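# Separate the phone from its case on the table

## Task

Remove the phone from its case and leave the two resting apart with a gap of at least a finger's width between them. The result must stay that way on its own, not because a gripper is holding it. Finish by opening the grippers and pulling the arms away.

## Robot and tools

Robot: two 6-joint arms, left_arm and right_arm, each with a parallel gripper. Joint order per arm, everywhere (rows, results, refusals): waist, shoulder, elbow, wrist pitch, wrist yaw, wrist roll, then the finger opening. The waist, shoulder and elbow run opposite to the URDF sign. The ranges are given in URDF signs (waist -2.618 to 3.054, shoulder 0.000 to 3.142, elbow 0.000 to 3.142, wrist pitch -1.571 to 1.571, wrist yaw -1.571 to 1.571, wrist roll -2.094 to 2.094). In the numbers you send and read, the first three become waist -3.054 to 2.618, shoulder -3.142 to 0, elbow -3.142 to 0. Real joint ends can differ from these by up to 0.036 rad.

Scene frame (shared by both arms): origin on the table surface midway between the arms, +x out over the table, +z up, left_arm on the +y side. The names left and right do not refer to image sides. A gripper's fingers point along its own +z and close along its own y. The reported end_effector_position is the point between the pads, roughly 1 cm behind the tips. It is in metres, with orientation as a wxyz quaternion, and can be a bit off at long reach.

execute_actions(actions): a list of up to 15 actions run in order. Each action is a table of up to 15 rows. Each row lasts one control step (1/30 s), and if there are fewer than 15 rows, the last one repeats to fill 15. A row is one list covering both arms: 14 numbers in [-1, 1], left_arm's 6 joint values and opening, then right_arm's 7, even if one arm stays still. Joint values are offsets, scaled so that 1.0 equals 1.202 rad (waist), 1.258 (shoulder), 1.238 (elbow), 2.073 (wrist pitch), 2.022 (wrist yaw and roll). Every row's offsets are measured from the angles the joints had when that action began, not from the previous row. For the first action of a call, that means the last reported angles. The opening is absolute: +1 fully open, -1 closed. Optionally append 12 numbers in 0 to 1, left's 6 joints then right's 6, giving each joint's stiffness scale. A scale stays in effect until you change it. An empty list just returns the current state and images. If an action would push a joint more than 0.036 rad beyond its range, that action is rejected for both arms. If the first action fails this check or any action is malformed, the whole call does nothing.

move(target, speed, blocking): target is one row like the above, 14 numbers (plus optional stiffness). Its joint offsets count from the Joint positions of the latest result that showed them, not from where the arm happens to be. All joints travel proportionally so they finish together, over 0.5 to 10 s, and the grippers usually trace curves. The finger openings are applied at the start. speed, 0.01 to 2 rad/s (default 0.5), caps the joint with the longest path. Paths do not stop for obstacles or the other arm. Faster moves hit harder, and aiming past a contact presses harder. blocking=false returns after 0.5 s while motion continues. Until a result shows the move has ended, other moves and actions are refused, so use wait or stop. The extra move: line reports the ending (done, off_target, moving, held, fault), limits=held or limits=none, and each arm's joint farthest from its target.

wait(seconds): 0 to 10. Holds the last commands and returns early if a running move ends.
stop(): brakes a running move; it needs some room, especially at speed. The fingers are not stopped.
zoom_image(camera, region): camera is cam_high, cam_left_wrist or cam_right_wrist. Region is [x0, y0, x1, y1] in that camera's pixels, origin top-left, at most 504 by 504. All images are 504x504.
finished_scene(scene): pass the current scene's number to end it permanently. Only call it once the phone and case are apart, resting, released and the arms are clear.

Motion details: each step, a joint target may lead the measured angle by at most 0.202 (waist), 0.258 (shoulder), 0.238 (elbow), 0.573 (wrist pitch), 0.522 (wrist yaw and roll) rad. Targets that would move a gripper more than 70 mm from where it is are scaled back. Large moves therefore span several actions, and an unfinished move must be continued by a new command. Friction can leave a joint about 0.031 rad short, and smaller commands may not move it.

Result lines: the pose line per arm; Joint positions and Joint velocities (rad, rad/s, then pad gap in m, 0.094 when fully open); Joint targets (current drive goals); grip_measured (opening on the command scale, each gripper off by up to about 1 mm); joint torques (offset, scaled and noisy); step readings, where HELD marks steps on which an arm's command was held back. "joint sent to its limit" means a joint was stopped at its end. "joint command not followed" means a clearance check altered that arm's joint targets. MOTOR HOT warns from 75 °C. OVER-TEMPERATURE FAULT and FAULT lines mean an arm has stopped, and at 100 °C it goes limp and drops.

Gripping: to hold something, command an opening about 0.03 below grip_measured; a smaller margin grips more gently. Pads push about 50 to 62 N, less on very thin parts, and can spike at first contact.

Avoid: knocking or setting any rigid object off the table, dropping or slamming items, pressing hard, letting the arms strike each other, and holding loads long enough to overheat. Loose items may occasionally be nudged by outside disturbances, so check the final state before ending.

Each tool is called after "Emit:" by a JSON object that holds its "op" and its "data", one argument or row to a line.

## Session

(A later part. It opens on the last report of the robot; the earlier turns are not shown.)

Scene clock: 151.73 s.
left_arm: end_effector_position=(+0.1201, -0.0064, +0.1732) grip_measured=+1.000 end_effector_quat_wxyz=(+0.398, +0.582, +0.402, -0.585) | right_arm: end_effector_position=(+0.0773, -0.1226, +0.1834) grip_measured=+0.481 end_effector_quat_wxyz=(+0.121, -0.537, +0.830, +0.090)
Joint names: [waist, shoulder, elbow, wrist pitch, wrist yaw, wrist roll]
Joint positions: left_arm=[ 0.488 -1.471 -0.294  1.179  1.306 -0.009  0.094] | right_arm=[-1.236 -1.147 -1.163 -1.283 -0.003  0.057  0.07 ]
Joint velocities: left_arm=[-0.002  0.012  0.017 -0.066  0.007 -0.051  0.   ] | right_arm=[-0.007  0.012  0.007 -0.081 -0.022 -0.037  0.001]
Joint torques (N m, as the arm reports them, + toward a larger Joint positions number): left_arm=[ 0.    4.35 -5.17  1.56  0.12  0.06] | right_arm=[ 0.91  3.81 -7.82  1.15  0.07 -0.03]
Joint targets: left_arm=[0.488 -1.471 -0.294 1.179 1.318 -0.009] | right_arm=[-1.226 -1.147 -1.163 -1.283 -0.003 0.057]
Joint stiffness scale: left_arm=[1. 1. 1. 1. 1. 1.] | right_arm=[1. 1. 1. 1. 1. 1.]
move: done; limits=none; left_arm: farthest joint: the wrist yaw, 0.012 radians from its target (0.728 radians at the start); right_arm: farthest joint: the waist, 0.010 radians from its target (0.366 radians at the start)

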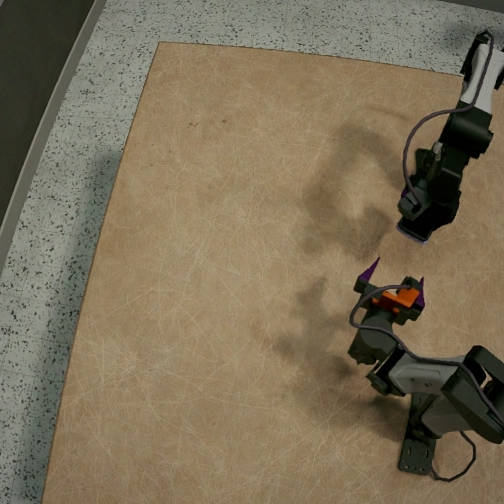

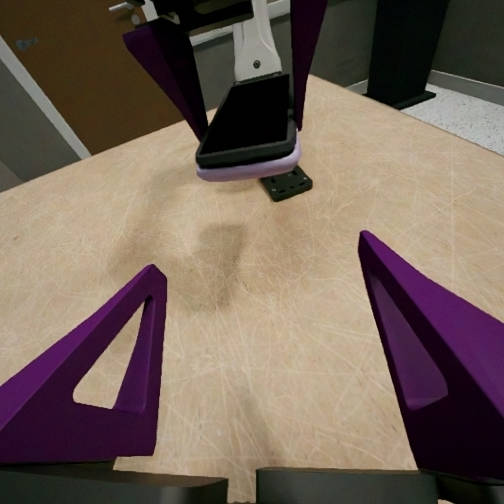

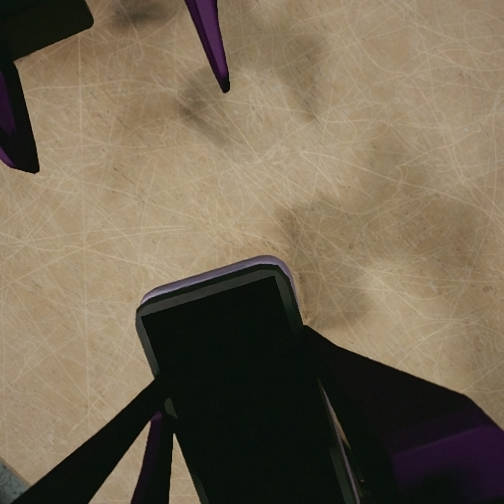

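Emit:
{"op": "move", "data": {
  "target": [0,0,0,0,0,0,1,0,-0.225,-0.211,0.024,0,0,0.45],
  "speed": 0.25
}}

Scene clock: 166.73 s.
left_arm: end_effector_position=(+0.1200, -0.0064, +0.1732) grip_measured=+1.000 end_effector_quat_wxyz=(+0.398, +0.582, +0.402, -0.585) | right_arm: end_effector_position=(+0.1025, -0.0565, +0.1965) grip_measured=+0.481 end_effector_quat_wxyz=(+0.124, -0.537, +0.829, +0.092)
Joint names: [waist, shoulder, elbow, wrist pitch, wrist yaw, wrist roll]
Joint positions: left_arm=[ 0.488 -1.471 -0.294  1.179  1.307 -0.009  0.094] | right_arm=[-1.236 -1.415 -1.4   -1.247 -0.003  0.057  0.07 ]
Joint velocities: left_arm=[ 0.007  0.007  0.007 -0.081 -0.007  0.007  0.   ] | right_arm=[-0.002  0.002 -0.007 -0.007 -0.037  0.007  0.   ]
Joint torques (N m, as the arm reports them, + toward a larger Joint positions number): left_arm=[ 0.05  4.35 -5.23  1.55  0.    0.06] | right_arm=[ -0.3    5.63 -10.26   1.33   0.08  -0.02]
Joint targets: left_arm=[0.488 -1.471 -0.294 1.179 1.307 -0.009] | right_arm=[-1.236 -1.430 -1.424 -1.233 -0.003 0.057]
Joint stiffness scale: left_arm=[1. 1. 1. 1. 1. 1.] | right_arm=[1. 1. 1. 1. 1. 1.]
move: off_target (right_arm); limits=none; left_arm: farthest joint: the wrist yaw, 0.001 radians from its target (0.001 radians at the start); right_arm: farthest joint: the elbow, 0.024 radians from its target (0.261 radians at the start)

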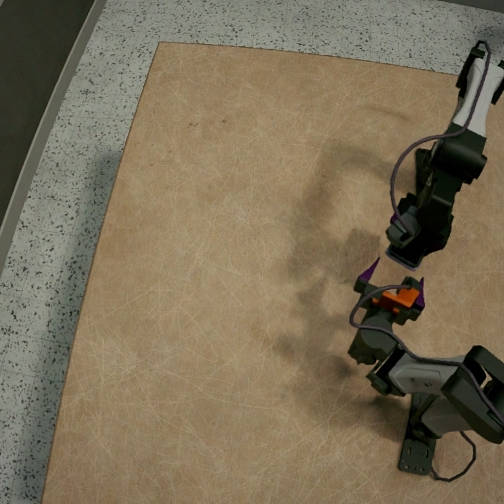

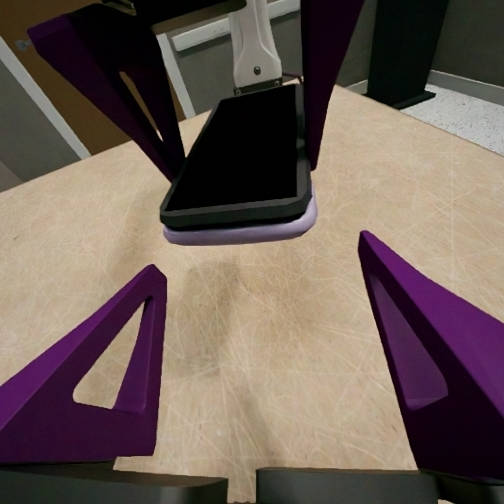

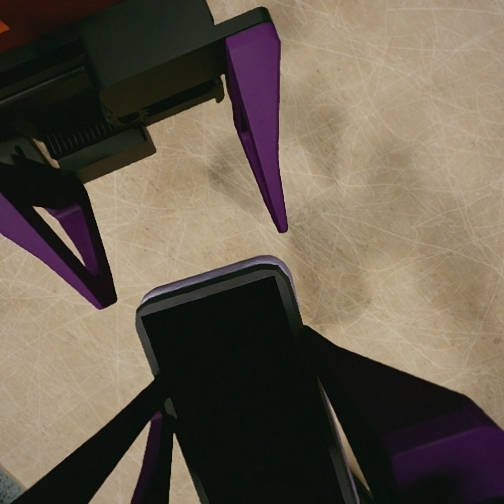

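Emit:
{"op": "move", "data": {
  "target": [0,0,0,0,0,0,1,-0.036,-0.012,-0.02,0,-0.0,0,0.45],
  "speed": 0.1
}}

Emit:
{"op": "move", "data": {
  "target": [0,0,0,0,0,0,1,0,-0.115,-0.118,0.008,0,0,0.45],
  "speed": 0.12
}}

Scene clock: 173.30 s.
left_arm: end_effector_position=(+0.1200, -0.0064, +0.1732) grip_measured=+1.000 end_effector_quat_wxyz=(+0.398, +0.582, +0.402, -0.585) | right_arm: end_effector_position=(+0.0930, -0.0531, +0.1965) grip_measured=+0.481 end_effector_quat_wxyz=(+0.122, -0.551, +0.820, +0.094)
Joint names: [waist, shoulder, elbow, wrist pitch, wrist yaw, wrist roll]
Joint positions: left_arm=[ 0.488 -1.471 -0.294  1.179  1.307 -0.009  0.094] | right_arm=[-1.27  -1.415 -1.4   -1.247 -0.003  0.057  0.07 ]
Joint velocities: left_arm=[-0.007  0.002  0.002 -0.007 -0.037 -0.007  0.   ] | right_arm=[-0.002 -0.002  0.007  0.037 -0.051 -0.037 -0.002]
Joint torques (N m, as the arm reports them, + toward a larger Joint positions number): left_arm=[ 0.04  4.28 -5.16  1.55  0.    0.06] | right_arm=[-1.09  5.78 -9.82  1.17  0.12  0.01]
Joint targets: left_arm=[0.488 -1.471 -0.294 1.179 1.307 -0.009] | right_arm=[-1.279 -1.430 -1.425 -1.247 -0.003 0.057]
Joint stiffness scale: left_arm=[1. 1. 1. 1. 1. 1.] | right_arm=[1. 1. 1. 1. 1. 1.]
move: off_target (right_arm); limits=none; left_arm: farthest joint: the waist, 0.000 radians from its target (0.000 radians at the start); right_arm: farthest joint: the elbow, 0.025 radians from its target (0.025 radians at the start)

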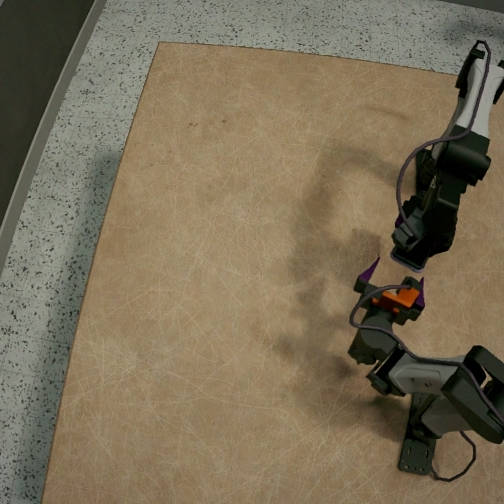

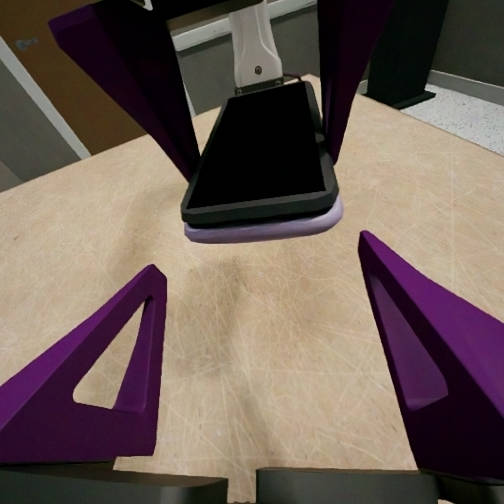

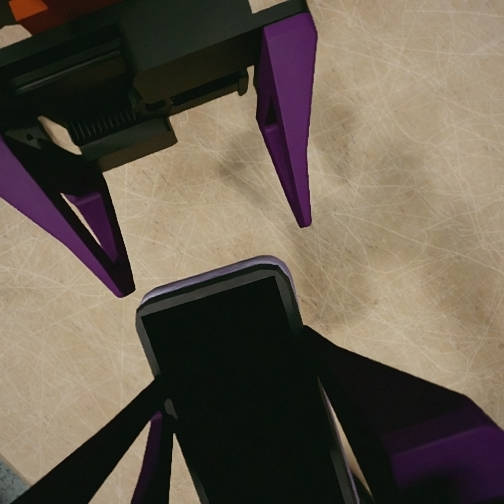

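Scene clock: 174.83 s.
left_arm: end_effector_position=(+0.1200, -0.0064, +0.1732) grip_measured=+1.000 end_effector_quat_wxyz=(+0.398, +0.582, +0.402, -0.585) | right_arm: end_effector_position=(+0.1038, -0.0218, +0.1978) grip_measured=+0.481 end_effector_quat_wxyz=(+0.121, -0.551, +0.820, +0.093)
Joint names: [waist, shoulder, elbow, wrist pitch, wrist yaw, wrist roll]
Joint positions: left_arm=[ 0.488 -1.471 -0.294  1.179  1.307 -0.009  0.094] | right_arm=[-1.27  -1.542 -1.522 -1.244 -0.003  0.057  0.07 ]
Joint velocities: left_arm=[-0.007 -0.007 -0.007 -0.051 -0.007  0.007  0.   ] | right_arm=[ 0.002  0.007  0.002 -0.022  0.007 -0.051  0.   ]
Joint torques (N m, as the arm reports them, + toward a larger Joint positions number): left_arm=[ 0.02  4.33 -5.16  1.54  0.01  0.06] | right_arm=[-0.29  7.12 -9.64  1.39  0.06  0.02]
Joint targets: left_arm=[0.488 -1.471 -0.294 1.179 1.307 -0.009] | right_arm=[-1.270 -1.559 -1.546 -1.230 -0.003 0.057]
Joint stiffness scale: left_arm=[1. 1. 1. 1. 1. 1.] | right_arm=[1. 1. 1. 1. 1. 1.]
move: off_target (right_arm); limits=none; left_arm: farthest joint: the waist, 0.000 radians from its target (0.000 radians at the start); right_arm: farthest joint: the elbow, 0.025 radians from its target (0.146 radians at the start)

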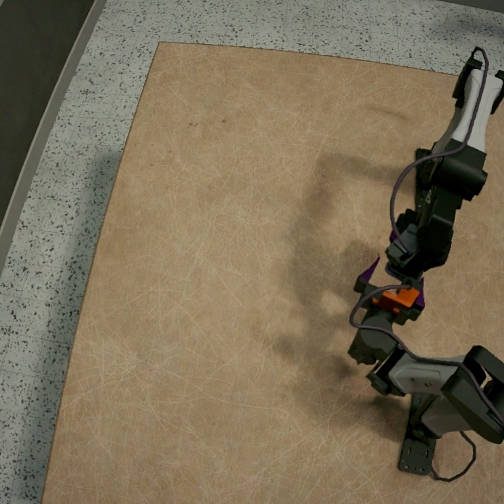

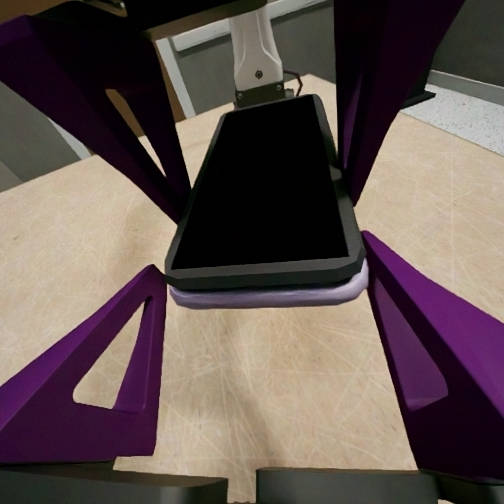

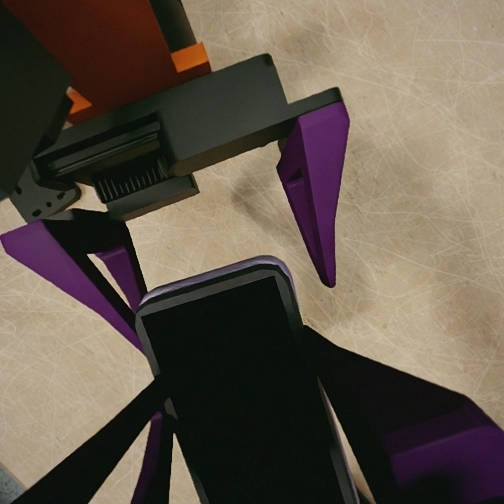

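Emit:
{"op": "execute_actions", "data": {
  "actions": [
    [[0,0,0,0,0.014,0,1,0,-0.013,-0.02,0.006,0,0,0.45],[0,0,0,0,0.027,0,1,0,-0.013,-0.02,0.006,0,0,0.45]],
    [[0,0,0,0,0,0,0.85,0,-0.013,-0.02,0.006,0,0,0.45],[0,0,0,0,0,0,0.8,0,-0.013,-0.02,0.006,0,0,0.45],[0,0,0,0,0,0,0.75,0,-0.013,-0.02,0.006,0,0,0.45],[0,0,0,0,0,0,0.7,0,-0.013,-0.02,0.006,0,0,0.45],[0,0,0,0,0,0,0.66,0,-0.013,-0.02,0.006,0,0,0.45],[0,0,0,0,0,0,0.63,0,-0.013,-0.02,0.006,0,0,0.45],[0,0,0,0,0,0,0.6,0,-0.013,-0.02,0.006,0,0,0.45],[0,0,0,0,0,0,0.58,0,-0.013,-0.02,0.006,0,0,0.45],[0,0,0,0,0,0,0.56,0,-0.013,-0.02,0.006,0,0,0.45],[0,0,0,0,0,0,0.54,0,-0.013,-0.02,0.006,0,0,0.45],[0,0,0,0,0,0,0.52,0,-0.013,-0.02,0.006,0,0,0.45],[0,0,0,0,0,0,0.5,0,-0.013,-0.02,0.006,0,0,0.45]],
    [[0,0,0,0,0,0,0.5,0,-0.013,-0.02,0.006,0,0,0.45]]
  ]
}}

Scene clock: 190.50 s.
left_arm: end_effector_position=(+0.1134, -0.0037, +0.1732) grip_measured=+0.503 end_effector_quat_wxyz=(+0.385, +0.590, +0.390, -0.593) | right_arm: end_effector_position=(+0.1041, -0.0219, +0.1978) grip_measured=+0.481 end_effector_quat_wxyz=(+0.121, -0.551, +0.821, +0.092)
Joint names: [waist, shoulder, elbow, wrist pitch, wrist yaw, wrist roll]
Joint positions: left_arm=[ 0.488 -1.471 -0.294  1.179  1.349 -0.009  0.071] | right_arm=[-1.27  -1.542 -1.522 -1.244 -0.001  0.057  0.07 ]
Joint velocities: left_arm=[-0.007 -0.002 -0.012  0.007  0.081 -0.007 -0.   ] | right_arm=[ 0.012 -0.002  0.017 -0.051 -0.022  0.007 -0.001]
Joint torques (N m, as the arm reports them, + toward a larger Joint positions number): left_arm=[ 0.02  4.3  -5.16  1.51 -0.01  0.07] | right_arm=[-0.04  6.94 -9.98  1.34  0.13 -0.08]
Joint targets: left_arm=[0.488 -1.471 -0.294 1.179 1.349 -0.009] | right_arm=[-1.270 -1.559 -1.546 -1.232 -0.001 0.057]
Joint stiffness scale: left_arm=[1. 1. 1. 1. 1. 1.] | right_arm=[1. 1. 1. 1. 1. 1.]
Step readings (joint positions; steps 1 to 15: 1st action; 16 to 30: 2nd action; 31 to 45: 3rd action):
0: left_arm=[0.488 -1.471 -0.294 1.179 1.307 -0.009] | right_arm=[-1.270 -1.542 -1.522 -1.244 -0.003 0.057]
1: left_arm=[0.488 -1.471 -0.294 1.179 1.309 -0.009] | right_arm=[-1.270 -1.542 -1.522 -1.244 -0.003 0.057]
2: left_arm=[0.488 -1.471 -0.294 1.179 1.316 -0.009] | right_arm=[-1.270 -1.542 -1.522 -1.244 -0.003 0.057]
4: left_arm=[0.488 -1.471 -0.294 1.179 1.329 -0.009] | right_arm=[-1.270 -1.542 -1.522 -1.244 -0.003 0.057]
8: left_arm=[0.488 -1.471 -0.294 1.179 1.342 -0.009] | right_arm=[-1.270 -1.542 -1.522 -1.244 -0.003 0.057]
15: left_arm=[0.488 -1.471 -0.294 1.179 1.349 -0.009] | right_arm=[-1.270 -1.542 -1.522 -1.244 -0.003 0.057]
16: left_arm=[0.488 -1.471 -0.294 1.179 1.349 -0.009] | right_arm=[-1.270 -1.542 -1.522 -1.244 -0.003 0.057]
17: left_arm=[0.488 -1.471 -0.294 1.179 1.349 -0.009] | right_arm=[-1.270 -1.542 -1.522 -1.244 -0.003 0.057]
19: left_arm=[0.488 -1.471 -0.294 1.179 1.349 -0.009] | right_arm=[-1.270 -1.542 -1.522 -1.244 -0.003 0.057]
23: left_arm=[0.488 -1.471 -0.294 1.179 1.349 -0.009] | right_arm=[-1.270 -1.542 -1.522 -1.244 -0.003 0.057]
30: left_arm=[0.488 -1.471 -0.294 1.179 1.349 -0.009] | right_arm=[-1.270 -1.542 -1.522 -1.244 -0.001 0.057]
31: left_arm=[0.488 -1.471 -0.294 1.179 1.349 -0.009] | right_arm=[-1.270 -1.542 -1.522 -1.244 -0.001 0.057]
32: left_arm=[0.488 -1.471 -0.294 1.179 1.349 -0.009] | right_arm=[-1.270 -1.542 -1.522 -1.244 -0.001 0.057]
34: left_arm=[0.488 -1.471 -0.294 1.179 1.349 -0.009] | right_arm=[-1.270 -1.542 -1.522 -1.244 -0.001 0.057]
38: left_arm=[0.488 -1.471 -0.294 1.179 1.349 -0.009] | right_arm=[-1.270 -1.542 -1.522 -1.244 -0.001 0.057]
45: Joint positions above

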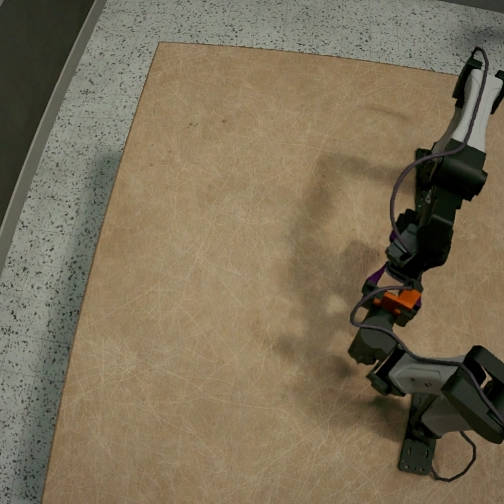

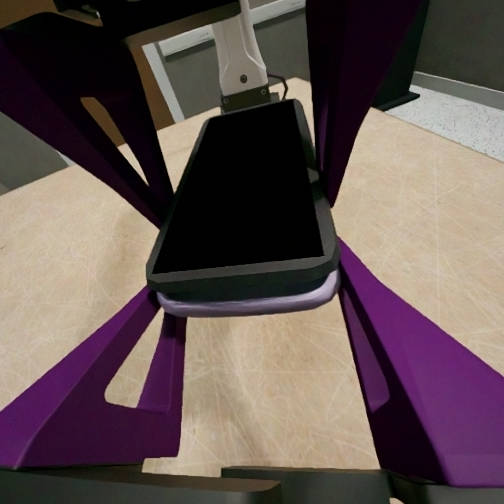

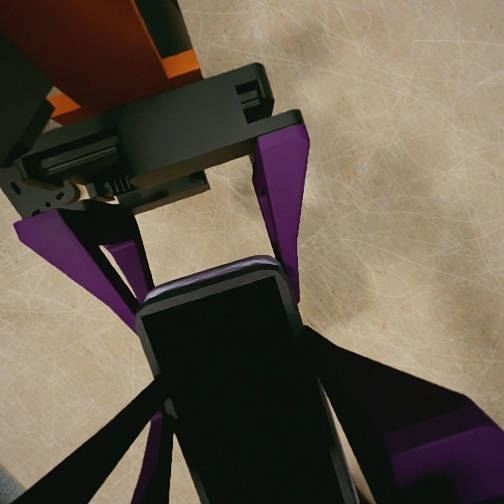

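Emit:
{"op": "execute_actions", "data": {
  "actions": [
    [[0,0,0,0,0,0,0.48,0,-0.013,-0.02,0.006,0,0,0.45],[0,0,0,0,0,0,0.47,0,-0.013,-0.02,0.006,0,0,0.45],[0,0,0,0,0,0,0.46,0,-0.013,-0.02,0.006,0,0,0.45],[0,0,0,0,0,0,0.45,0,-0.013,-0.02,0.006,0,0,0.45]]
  ]
}}

Emit:
{"op": "zoom_image", "data": {
  "camera": "cam_left_wrist",
  "region": [120, 190, 380, 350]
}}

Scene clock: 197.17 s.
left_arm: end_effector_position=(+0.1134, -0.0037, +0.1732) grip_measured=+0.454 end_effector_quat_wxyz=(+0.385, +0.590, +0.390, -0.593) | right_arm: end_effector_position=(+0.1041, -0.0219, +0.1978) grip_measured=+0.481 end_effector_quat_wxyz=(+0.121, -0.551, +0.821, +0.092)
Joint names: [waist, shoulder, elbow, wrist pitch, wrist yaw, wrist roll]
Joint positions: left_arm=[ 0.488 -1.471 -0.294  1.179  1.349 -0.009  0.068] | right_arm=[-1.27  -1.542 -1.522 -1.244 -0.001  0.057  0.07 ]
Joint velocities: left_arm=[-0.007  0.012  0.012  0.022  0.022 -0.007 -0.001] | right_arm=[-0.002  0.017 -0.002 -0.066 -0.081  0.037  0.   ]
Joint torques (N m, as the arm reports them, + toward a larger Joint positions number): left_arm=[ 0.05  4.3  -5.13  1.53 -0.01  0.07] | right_arm=[-0.1   7.14 -9.86  1.32  0.06  0.  ]
Joint targets: left_arm=[0.488 -1.471 -0.294 1.179 1.349 -0.009] | right_arm=[-1.270 -1.559 -1.546 -1.232 -0.001 0.057]
Joint stiffness scale: left_arm=[1. 1. 1. 1. 1. 1.] | right_arm=[1. 1. 1. 1. 1. 1.]
Step readings (joint positions):
0: left_arm=[0.488 -1.471 -0.294 1.179 1.349 -0.009] | right_arm=[-1.270 -1.542 -1.522 -1.244 -0.001 0.057]
1: left_arm=[0.488 -1.471 -0.294 1.179 1.349 -0.009] | right_arm=[-1.270 -1.542 -1.522 -1.244 -0.001 0.057]
2: left_arm=[0.488 -1.471 -0.294 1.179 1.349 -0.009] | right_arm=[-1.270 -1.542 -1.522 -1.244 -0.001 0.057]
4: left_arm=[0.488 -1.471 -0.294 1.179 1.349 -0.009] | right_arm=[-1.270 -1.542 -1.522 -1.244 -0.001 0.057]
8: left_arm=[0.488 -1.471 -0.294 1.179 1.349 -0.009] | right_arm=[-1.270 -1.542 -1.522 -1.244 -0.001 0.057]
15: Joint positions above

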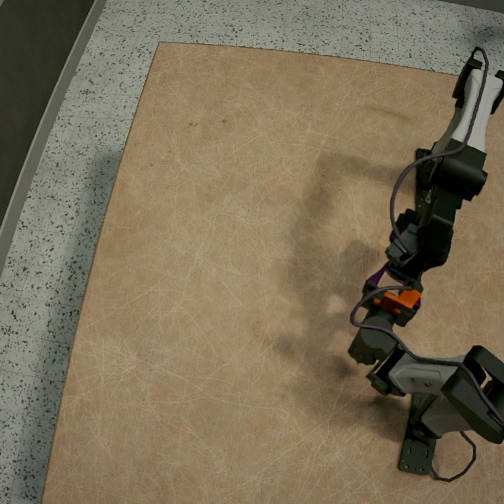

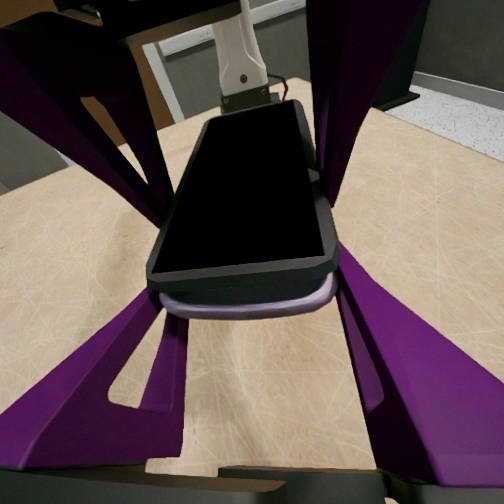

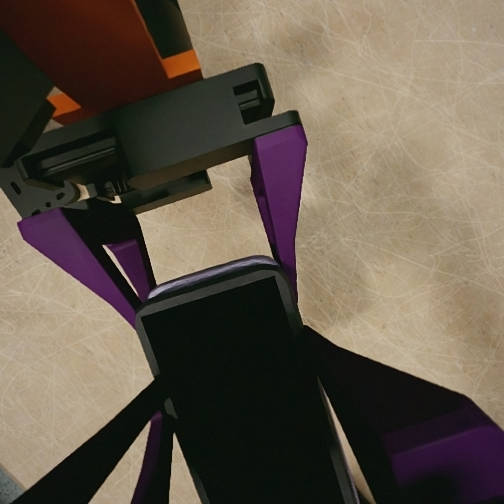

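Region (120, 190, 380, 350) of cam_left_wrist's 504x504 image, scaled by 1.938, with more detail than that image has; it fills the top 310 rows of this view, and the rest is white.

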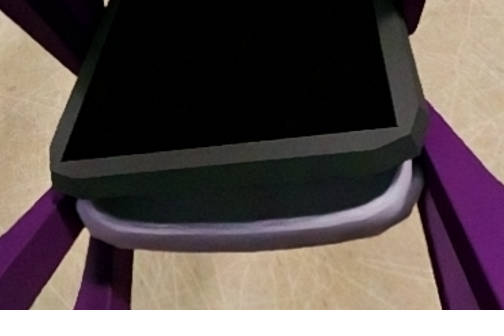

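Emit:
{"op": "execute_actions", "data": {
  "actions": [
    [[0,0,0,0,0,0,0.42,0,-0.013,-0.02,0.006,0,0,0.45],[0,0,0,0,0,0,0.40,0,-0.013,-0.02,0.006,0,0,0.45],[0,0,0,0,0,0,0.38,0,-0.013,-0.02,0.006,0,0,0.45],[0,0,0,0,0,0,0.36,0,-0.013,-0.02,0.006,0,0,0.45]]
  ]
}}

Emit:
{"op": "move", "data": {
  "target": [0,0,0,0,0,0,0.36,0,0.045,-0.085,-0.05,0,0,0.45],
  "speed": 0.08
}}

Scene clock: 205.07 s.
left_arm: end_effector_position=(+0.1134, -0.0037, +0.1732) grip_measured=+0.365 end_effector_quat_wxyz=(+0.385, +0.590, +0.390, -0.593) | right_arm: end_effector_position=(+0.1041, -0.0219, +0.1978) grip_measured=+0.480 end_effector_quat_wxyz=(+0.121, -0.551, +0.821, +0.092)
Joint names: [waist, shoulder, elbow, wrist pitch, wrist yaw, wrist roll]
Joint positions: left_arm=[ 0.488 -1.471 -0.294  1.179  1.349 -0.009  0.064] | right_arm=[-1.27  -1.542 -1.522 -1.244 -0.001  0.057  0.07 ]
Joint velocities: left_arm=[-0.002 -0.002 -0.022 -0.051 -0.007 -0.022  0.001] | right_arm=[-0.002  0.002  0.007  0.081 -0.037 -0.051 -0.001]
Joint torques (N m, as the arm reports them, + toward a larger Joint positions number): left_arm=[ 0.03  4.31 -5.16  1.52  0.    0.06] | right_arm=[-0.12  7.06 -9.96  1.29  0.11 -0.01]
Joint targets: left_arm=[0.488 -1.471 -0.294 1.179 1.349 -0.009] | right_arm=[-1.270 -1.559 -1.546 -1.232 -0.001 0.057]
Joint stiffness scale: left_arm=[1. 1. 1. 1. 1. 1.] | right_arm=[1. 1. 1. 1. 1. 1.]
Step readings (joint positions):
0: left_arm=[0.488 -1.471 -0.294 1.179 1.349 -0.009] | right_arm=[-1.270 -1.542 -1.522 -1.244 -0.001 0.057]
1: left_arm=[0.488 -1.471 -0.294 1.179 1.349 -0.009] | right_arm=[-1.270 -1.542 -1.522 -1.244 -0.001 0.057]
2: left_arm=[0.488 -1.471 -0.294 1.179 1.349 -0.009] | right_arm=[-1.270 -1.542 -1.522 -1.244 -0.001 0.057]
4: left_arm=[0.488 -1.471 -0.294 1.179 1.349 -0.009] | right_arm=[-1.270 -1.542 -1.522 -1.244 -0.001 0.057]
8: left_arm=[0.488 -1.471 -0.294 1.179 1.349 -0.009] | right_arm=[-1.270 -1.542 -1.522 -1.244 -0.001 0.057]
15: Joint positions above

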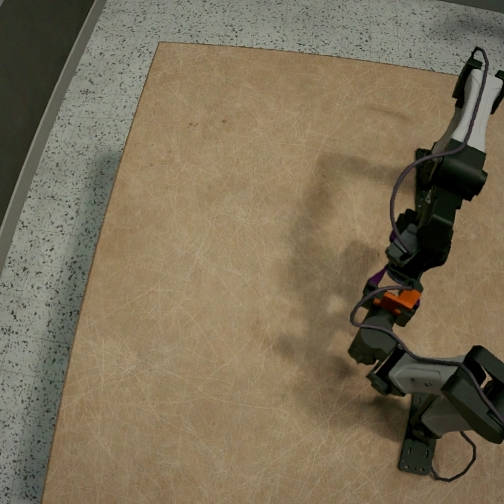

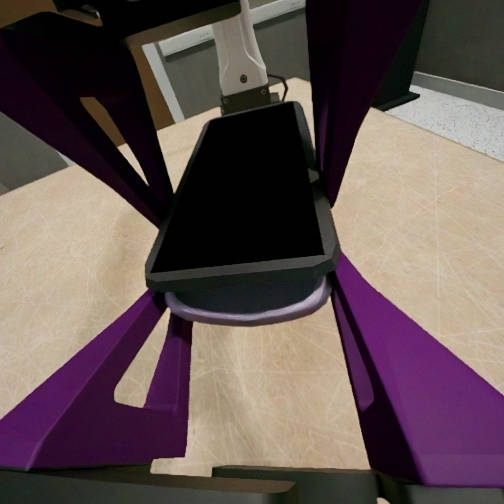

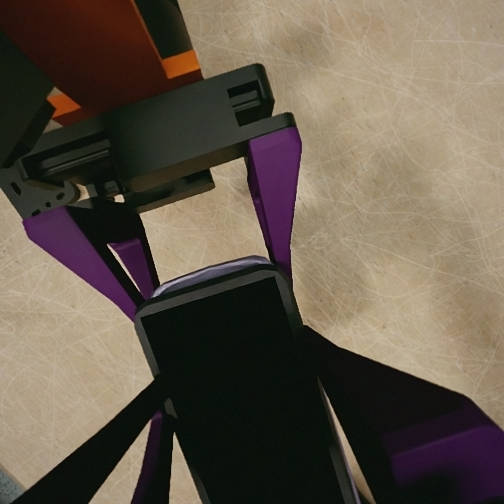

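Scene clock: 206.70 s.
left_arm: end_effector_position=(+0.1134, -0.0037, +0.1792) grip_measured=+0.364 end_effector_quat_wxyz=(+0.403, +0.596, +0.372, -0.586) | right_arm: end_effector_position=(+0.1038, -0.0226, +0.2140) grip_measured=+0.477 end_effector_quat_wxyz=(+0.126, -0.550, +0.820, +0.096)
Joint names: [waist, shoulder, elbow, wrist pitch, wrist yaw, wrist roll]
Joint positions: left_arm=[ 0.488 -1.471 -0.294  1.233  1.348 -0.009  0.064] | right_arm=[-1.27  -1.542 -1.584 -1.293 -0.001  0.057  0.069]
Joint velocities: left_arm=[ 0.022 -0.002  0.017 -0.007  0.022  0.022  0.   ] | right_arm=[ 0.002  0.012  0.017 -0.007  0.037 -0.007  0.   ]
Joint torques (N m, as the arm reports them, + toward a larger Joint positions number): left_arm=[ 0.04  4.31 -5.13  0.97 -0.02  0.07] | right_arm=[ -0.26  13.69 -11.19   0.52   0.05  -0.04]
Joint targets: left_arm=[0.488 -1.471 -0.294 1.179 1.349 -0.009] | right_arm=[-1.270 -1.486 -1.627 -1.347 -0.001 0.057]
Joint stiffness scale: left_arm=[1. 1. 1. 1. 1. 1.] | right_arm=[1. 1. 1. 1. 1. 1.]
move: off_target (left_arm, right_arm); limits=none; left_arm: farthest joint: the wrist pitch, 0.054 radians from its target (0.000 radians at the start); right_arm: farthest joint: the shoulder, 0.057 radians from its target (0.057 radians at the start)

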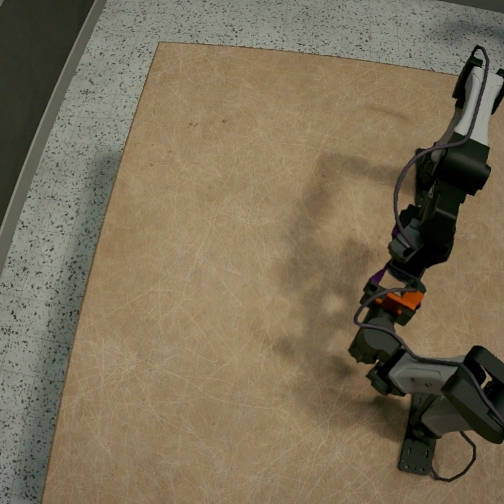

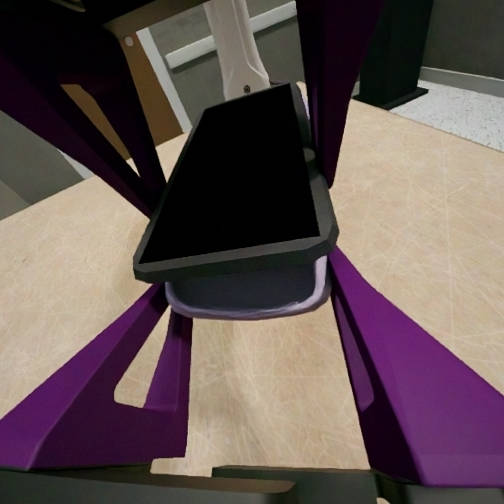

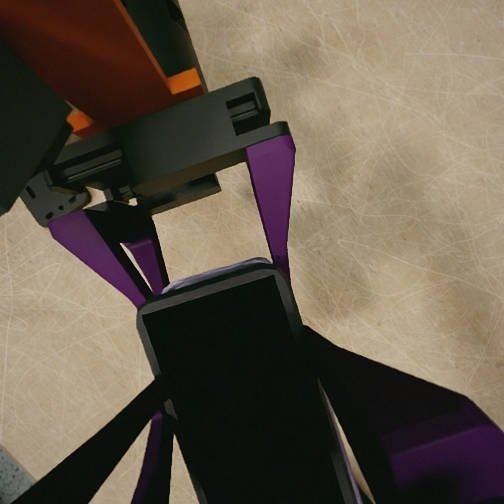

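Peeling. Pull further.

Emit:
{"op": "move", "data": {
  "target": [0,0,0,-0.04,0,0,0.34,0,0.08,-0.1,-0.06,0,0,0.445],
  "speed": 0.08
}}

Scene clock: 213.17 s.
left_arm: end_effector_position=(+0.1125, -0.0033, +0.1709) grip_measured=+0.342 end_effector_quat_wxyz=(+0.377, +0.588, +0.395, -0.597) | right_arm: end_effector_position=(+0.0981, -0.0442, +0.2611) grip_measured=+0.466 end_effector_quat_wxyz=(+0.155, -0.546, +0.815, +0.114)
Joint names: [waist, shoulder, elbow, wrist pitch, wrist yaw, wrist roll]
Joint positions: left_arm=[ 0.488 -1.471 -0.294  1.158  1.354 -0.009  0.063] | right_arm=[-1.268 -1.462 -1.685 -1.407  0.007  0.057  0.069]
Joint velocities: left_arm=[-0.002  0.007  0.022 -0.066  0.022 -0.037 -0.   ] | right_arm=[-0.002  0.022  0.017 -0.022  0.007 -0.037  0.   ]
Joint torques (N m, as the arm reports them, + toward a larger Joint positions number): left_arm=[ 0.03  4.27 -5.16  1.44 -0.07  0.08] | right_arm=[-0.26  8.79 -9.37  1.26  0.06  0.02]
Joint targets: left_arm=[0.488 -1.471 -0.294 1.150 1.347 -0.009] | right_arm=[-1.270 -1.442 -1.708 -1.417 -0.001 0.057]
Joint stiffness scale: left_arm=[1. 1. 1. 1. 1. 1.] | right_arm=[1. 1. 1. 1. 1. 1.]
move: off_target (right_arm); limits=none; left_arm: farthest joint: the wrist pitch, 0.008 radians from its target (0.083 radians at the start); right_arm: farthest joint: the elbow, 0.023 radians from its target (0.124 radians at the start)

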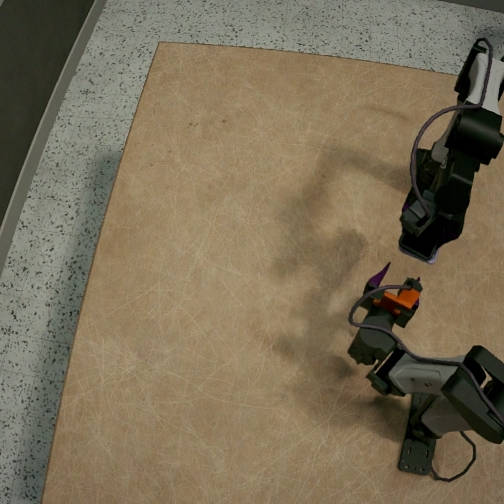

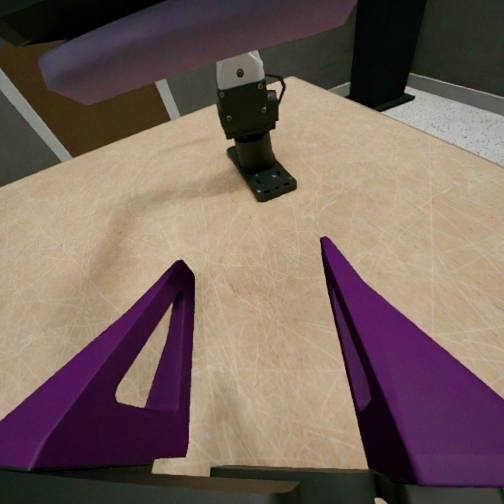

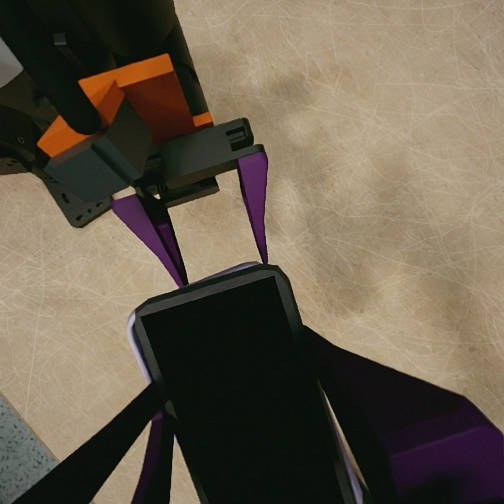

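Emit:
{"op": "zoom_image", "data": {
  "camera": "cam_high",
  "region": [380, 200, 480, 290]
}}

Emit:
{"op": "zoom_image", "data": {
  "camera": "cam_right_wrist",
  "region": [110, 250, 400, 504]
}}

Region (380, 200, 480, 290) of cam_high's 504x504 image, scaled by 5.040, with more detail than that image has; it fills the top 454 rows of this view, and the rest is white.

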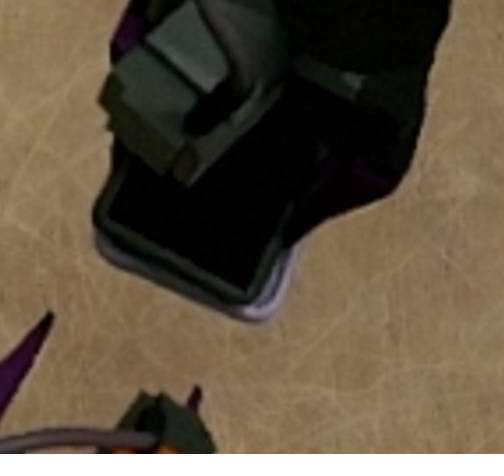

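Region (110, 250, 400, 504) of cam_right_wrist's 504x504 image, scaled by 1.738, with more detail than that image has; it fills the top 441 rows of this view, and the rest is white.

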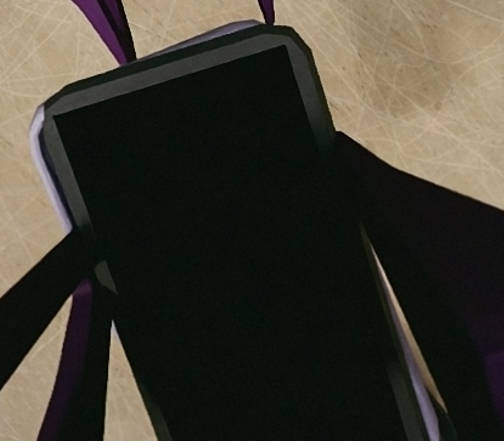

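Emit:
{"op": "move", "data": {
  "target": [-0.5,0,0,0,0,0,1,0.5,-0.308,0.39,0.373,0,0,0.44],
  "speed": 0.4
}}

Scene clock: 228.33 s.
left_arm: end_effector_position=(+0.2537, +0.1039, +0.1709) grip_measured=+1.000 end_effector_quat_wxyz=(+0.534, +0.448, +0.549, -0.461) | right_arm: end_effector_position=(+0.3142, -0.1006, +0.0390) grip_measured=+0.466 end_effector_quat_wxyz=(+0.141, -0.284, +0.947, +0.047)
Joint names: [waist, shoulder, elbow, wrist pitch, wrist yaw, wrist roll]
Joint positions: left_arm=[-0.103 -1.471 -0.294  1.158  1.354 -0.009  0.094] | right_arm=[-0.671 -1.839 -1.216 -0.65   0.007  0.057  0.069]
Joint velocities: left_arm=[-0.002  0.017 -0.007  0.022 -0.037 -0.007  0.   ] | right_arm=[ 0.007 -0.017 -0.017 -0.095 -0.007  0.007  0.   ]
Joint torques (N m, as the arm reports them, + toward a larger Joint positions number): left_arm=[-0.83  4.3  -5.12  1.52  0.01  0.08] | right_arm=[ 0.35 10.59 -6.53  1.4   0.11 -0.06]
Joint targets: left_arm=[-0.113 -1.471 -0.294 1.158 1.354 -0.009] | right_arm=[-0.668 -1.849 -1.202 -0.633 0.007 0.057]
Joint stiffness scale: left_arm=[1. 1. 1. 1. 1. 1.] | right_arm=[1. 1. 1. 1. 1. 1.]
move: done; limits=none; left_arm: farthest joint: the waist, 0.010 radians from its target (0.601 radians at the start); right_arm: farthest joint: the wrist pitch, 0.017 radians from its target (0.773 radians at the start)

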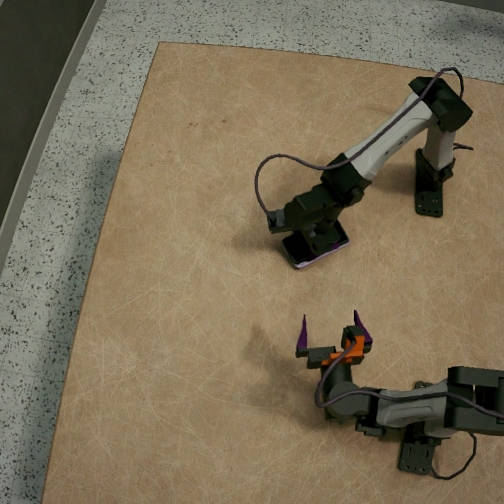

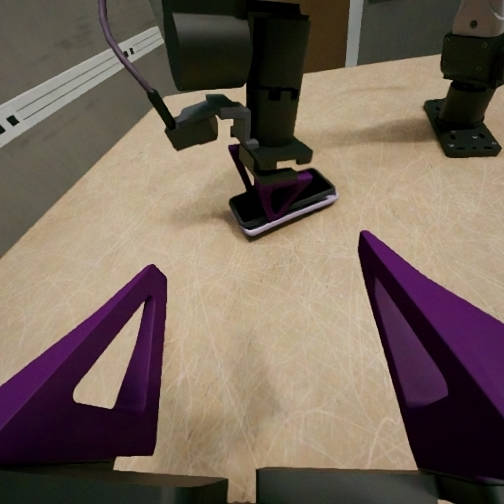

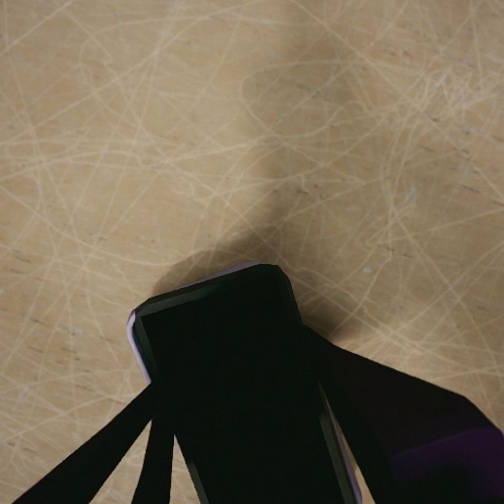

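Emit:
{"op": "zoom_image", "data": {
  "camera": "cam_left_wrist",
  "region": [220, 150, 345, 250]
}}

Region (220, 150, 345, 250) of cam_left_wrist's 504x504 image, scaled by 4.032, with more detail than that image has; it fills the top 403 rows of this view, and the rest is white.

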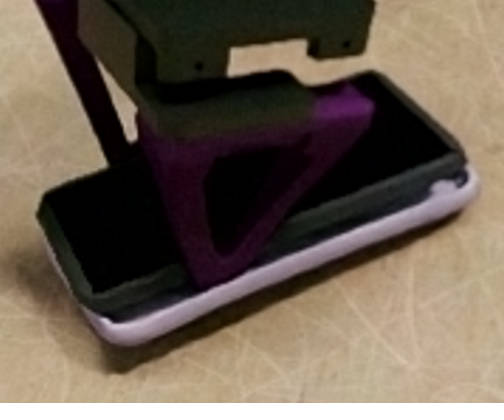

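Emit:
{"op": "move", "data": {
  "target": [0,0,0,0,0,0,1,0,-0.065,0.01,0.02,0,0,0.43],
  "speed": 0.08
}}

Emit:
{"op": "move", "data": {
  "target": [0,0,0,0,0,0,1,0.09,-0.045,0.01,0.01,0,0,0.43],
  "speed": 0.08
}}

Emit:
{"op": "zoom_image", "data": {
  "camera": "cam_left_wrist",
  "region": [200, 130, 350, 250]
}}

Scene clock: 254.73 s.
left_arm: end_effector_position=(+0.2537, +0.1039, +0.1709) grip_measured=+1.000 end_effector_quat_wxyz=(+0.534, +0.448, +0.549, -0.461) | right_arm: end_effector_position=(+0.3130, -0.1015, +0.0242) grip_measured=+0.466 end_effector_quat_wxyz=(+0.126, -0.285, +0.949, +0.042)
Joint names: [waist, shoulder, elbow, wrist pitch, wrist yaw, wrist roll]
Joint positions: left_arm=[-0.103 -1.471 -0.294  1.158  1.354 -0.009  0.094] | right_arm=[-0.671 -1.88  -1.216 -0.642  0.007  0.057  0.069]
Joint velocities: left_arm=[ 0.007  0.017 -0.002  0.037  0.007 -0.051  0.   ] | right_arm=[ 0.007  0.002  0.007 -0.051 -0.037  0.007  0.   ]
Joint torques (N m, as the arm reports them, + toward a larger Joint positions number): left_arm=[ 0.    4.28 -5.15  1.52  0.    0.06] | right_arm=[-0.11  8.1  -6.14  1.5   0.05 -0.01]
Joint targets: left_arm=[-0.103 -1.471 -0.294 1.158 1.354 -0.009] | right_arm=[-0.671 -1.920 -1.204 -0.609 0.007 0.057]
Joint stiffness scale: left_arm=[1. 1. 1. 1. 1. 1.] | right_arm=[1. 1. 1. 1. 1. 1.]
move: off_target (right_arm); limits=none; left_arm: farthest joint: the waist, 0.000 radians from its target (0.000 radians at the start); right_arm: farthest joint: the shoulder, 0.041 radians from its target (0.082 radians at the start)

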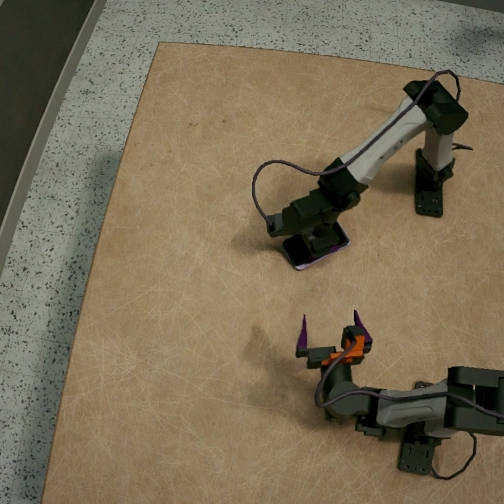

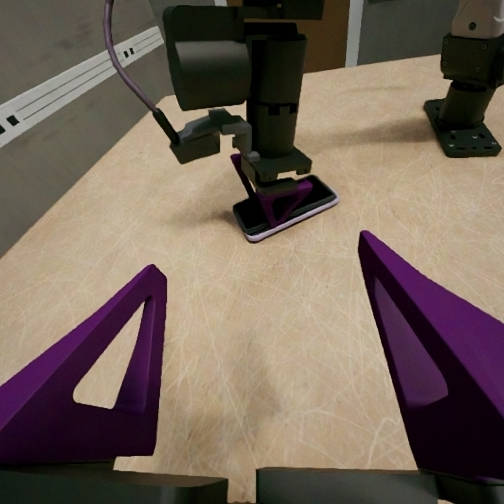

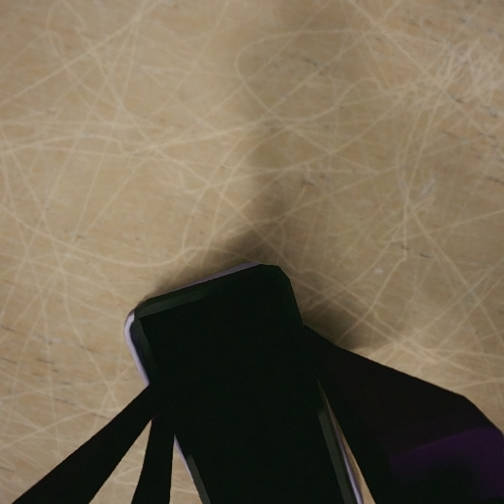

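Scene clock: 256.47 s.
left_arm: end_effector_position=(+0.2537, +0.1039, +0.1709) grip_measured=+1.000 end_effector_quat_wxyz=(+0.534, +0.448, +0.549, -0.461) | right_arm: end_effector_position=(+0.3292, -0.1165, +0.0233) grip_measured=+0.465 end_effector_quat_wxyz=(+0.126, -0.252, +0.957, +0.066)
Joint names: [waist, shoulder, elbow, wrist pitch, wrist yaw, wrist roll]
Joint positions: left_arm=[-0.103 -1.471 -0.294  1.158  1.354 -0.009  0.094] | right_arm=[-0.592 -1.886 -1.216 -0.62  -0.051  0.053  0.069]
Joint velocities: left_arm=[ 0.012  0.002  0.007 -0.007 -0.022 -0.022  0.   ] | right_arm=[ 0.012 -0.007 -0.017 -0.022 -0.007 -0.051  0.001]
Joint torques (N m, as the arm reports them, + toward a larger Joint positions number): left_arm=[ 0.02  4.31 -5.13  1.52  0.    0.07] | right_arm=[ 2.55  7.66 -6.51  1.16  0.63  0.06]
Joint targets: left_arm=[-0.103 -1.471 -0.294 1.158 1.354 -0.009] | right_arm=[-0.563 -1.936 -1.204 -0.622 0.007 0.057]
Joint stiffness scale: left_arm=[1. 1. 1. 1. 1. 1.] | right_arm=[1. 1. 1. 1. 1. 1.]
move: off_target (right_arm); limits=none; left_arm: farthest joint: the waist, 0.000 radians from its target (0.000 radians at the start); right_arm: farthest joint: the wrist yaw, 0.058 radians from its target (0.000 radians at the start)

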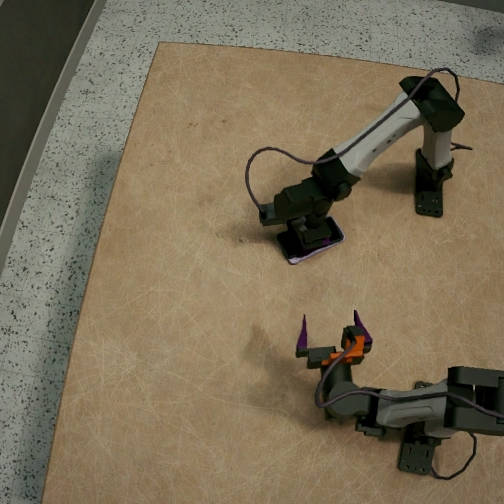

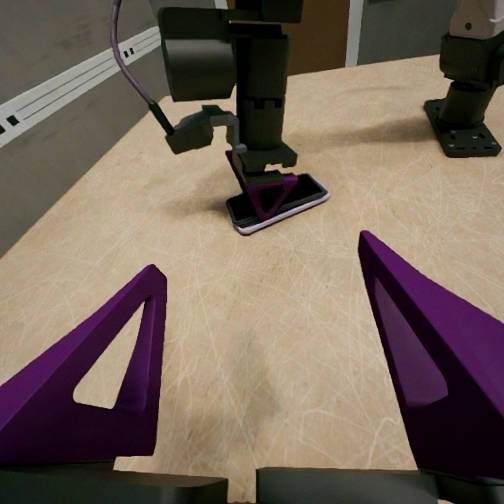

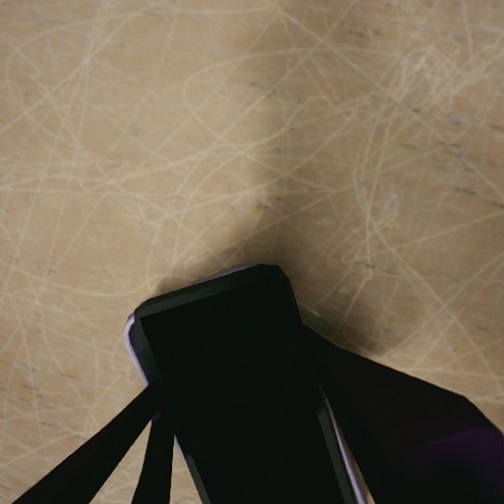

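Region (200, 130, 350, 250) of cam_left_wrist's 504x504 image, scaled by 3.360, with more detail than that image has; it fills the top 403 rows of this view, and the rest is white.

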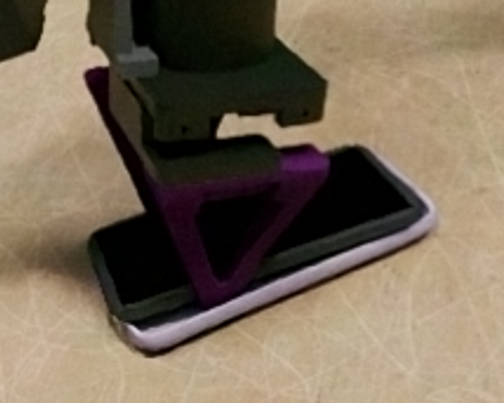

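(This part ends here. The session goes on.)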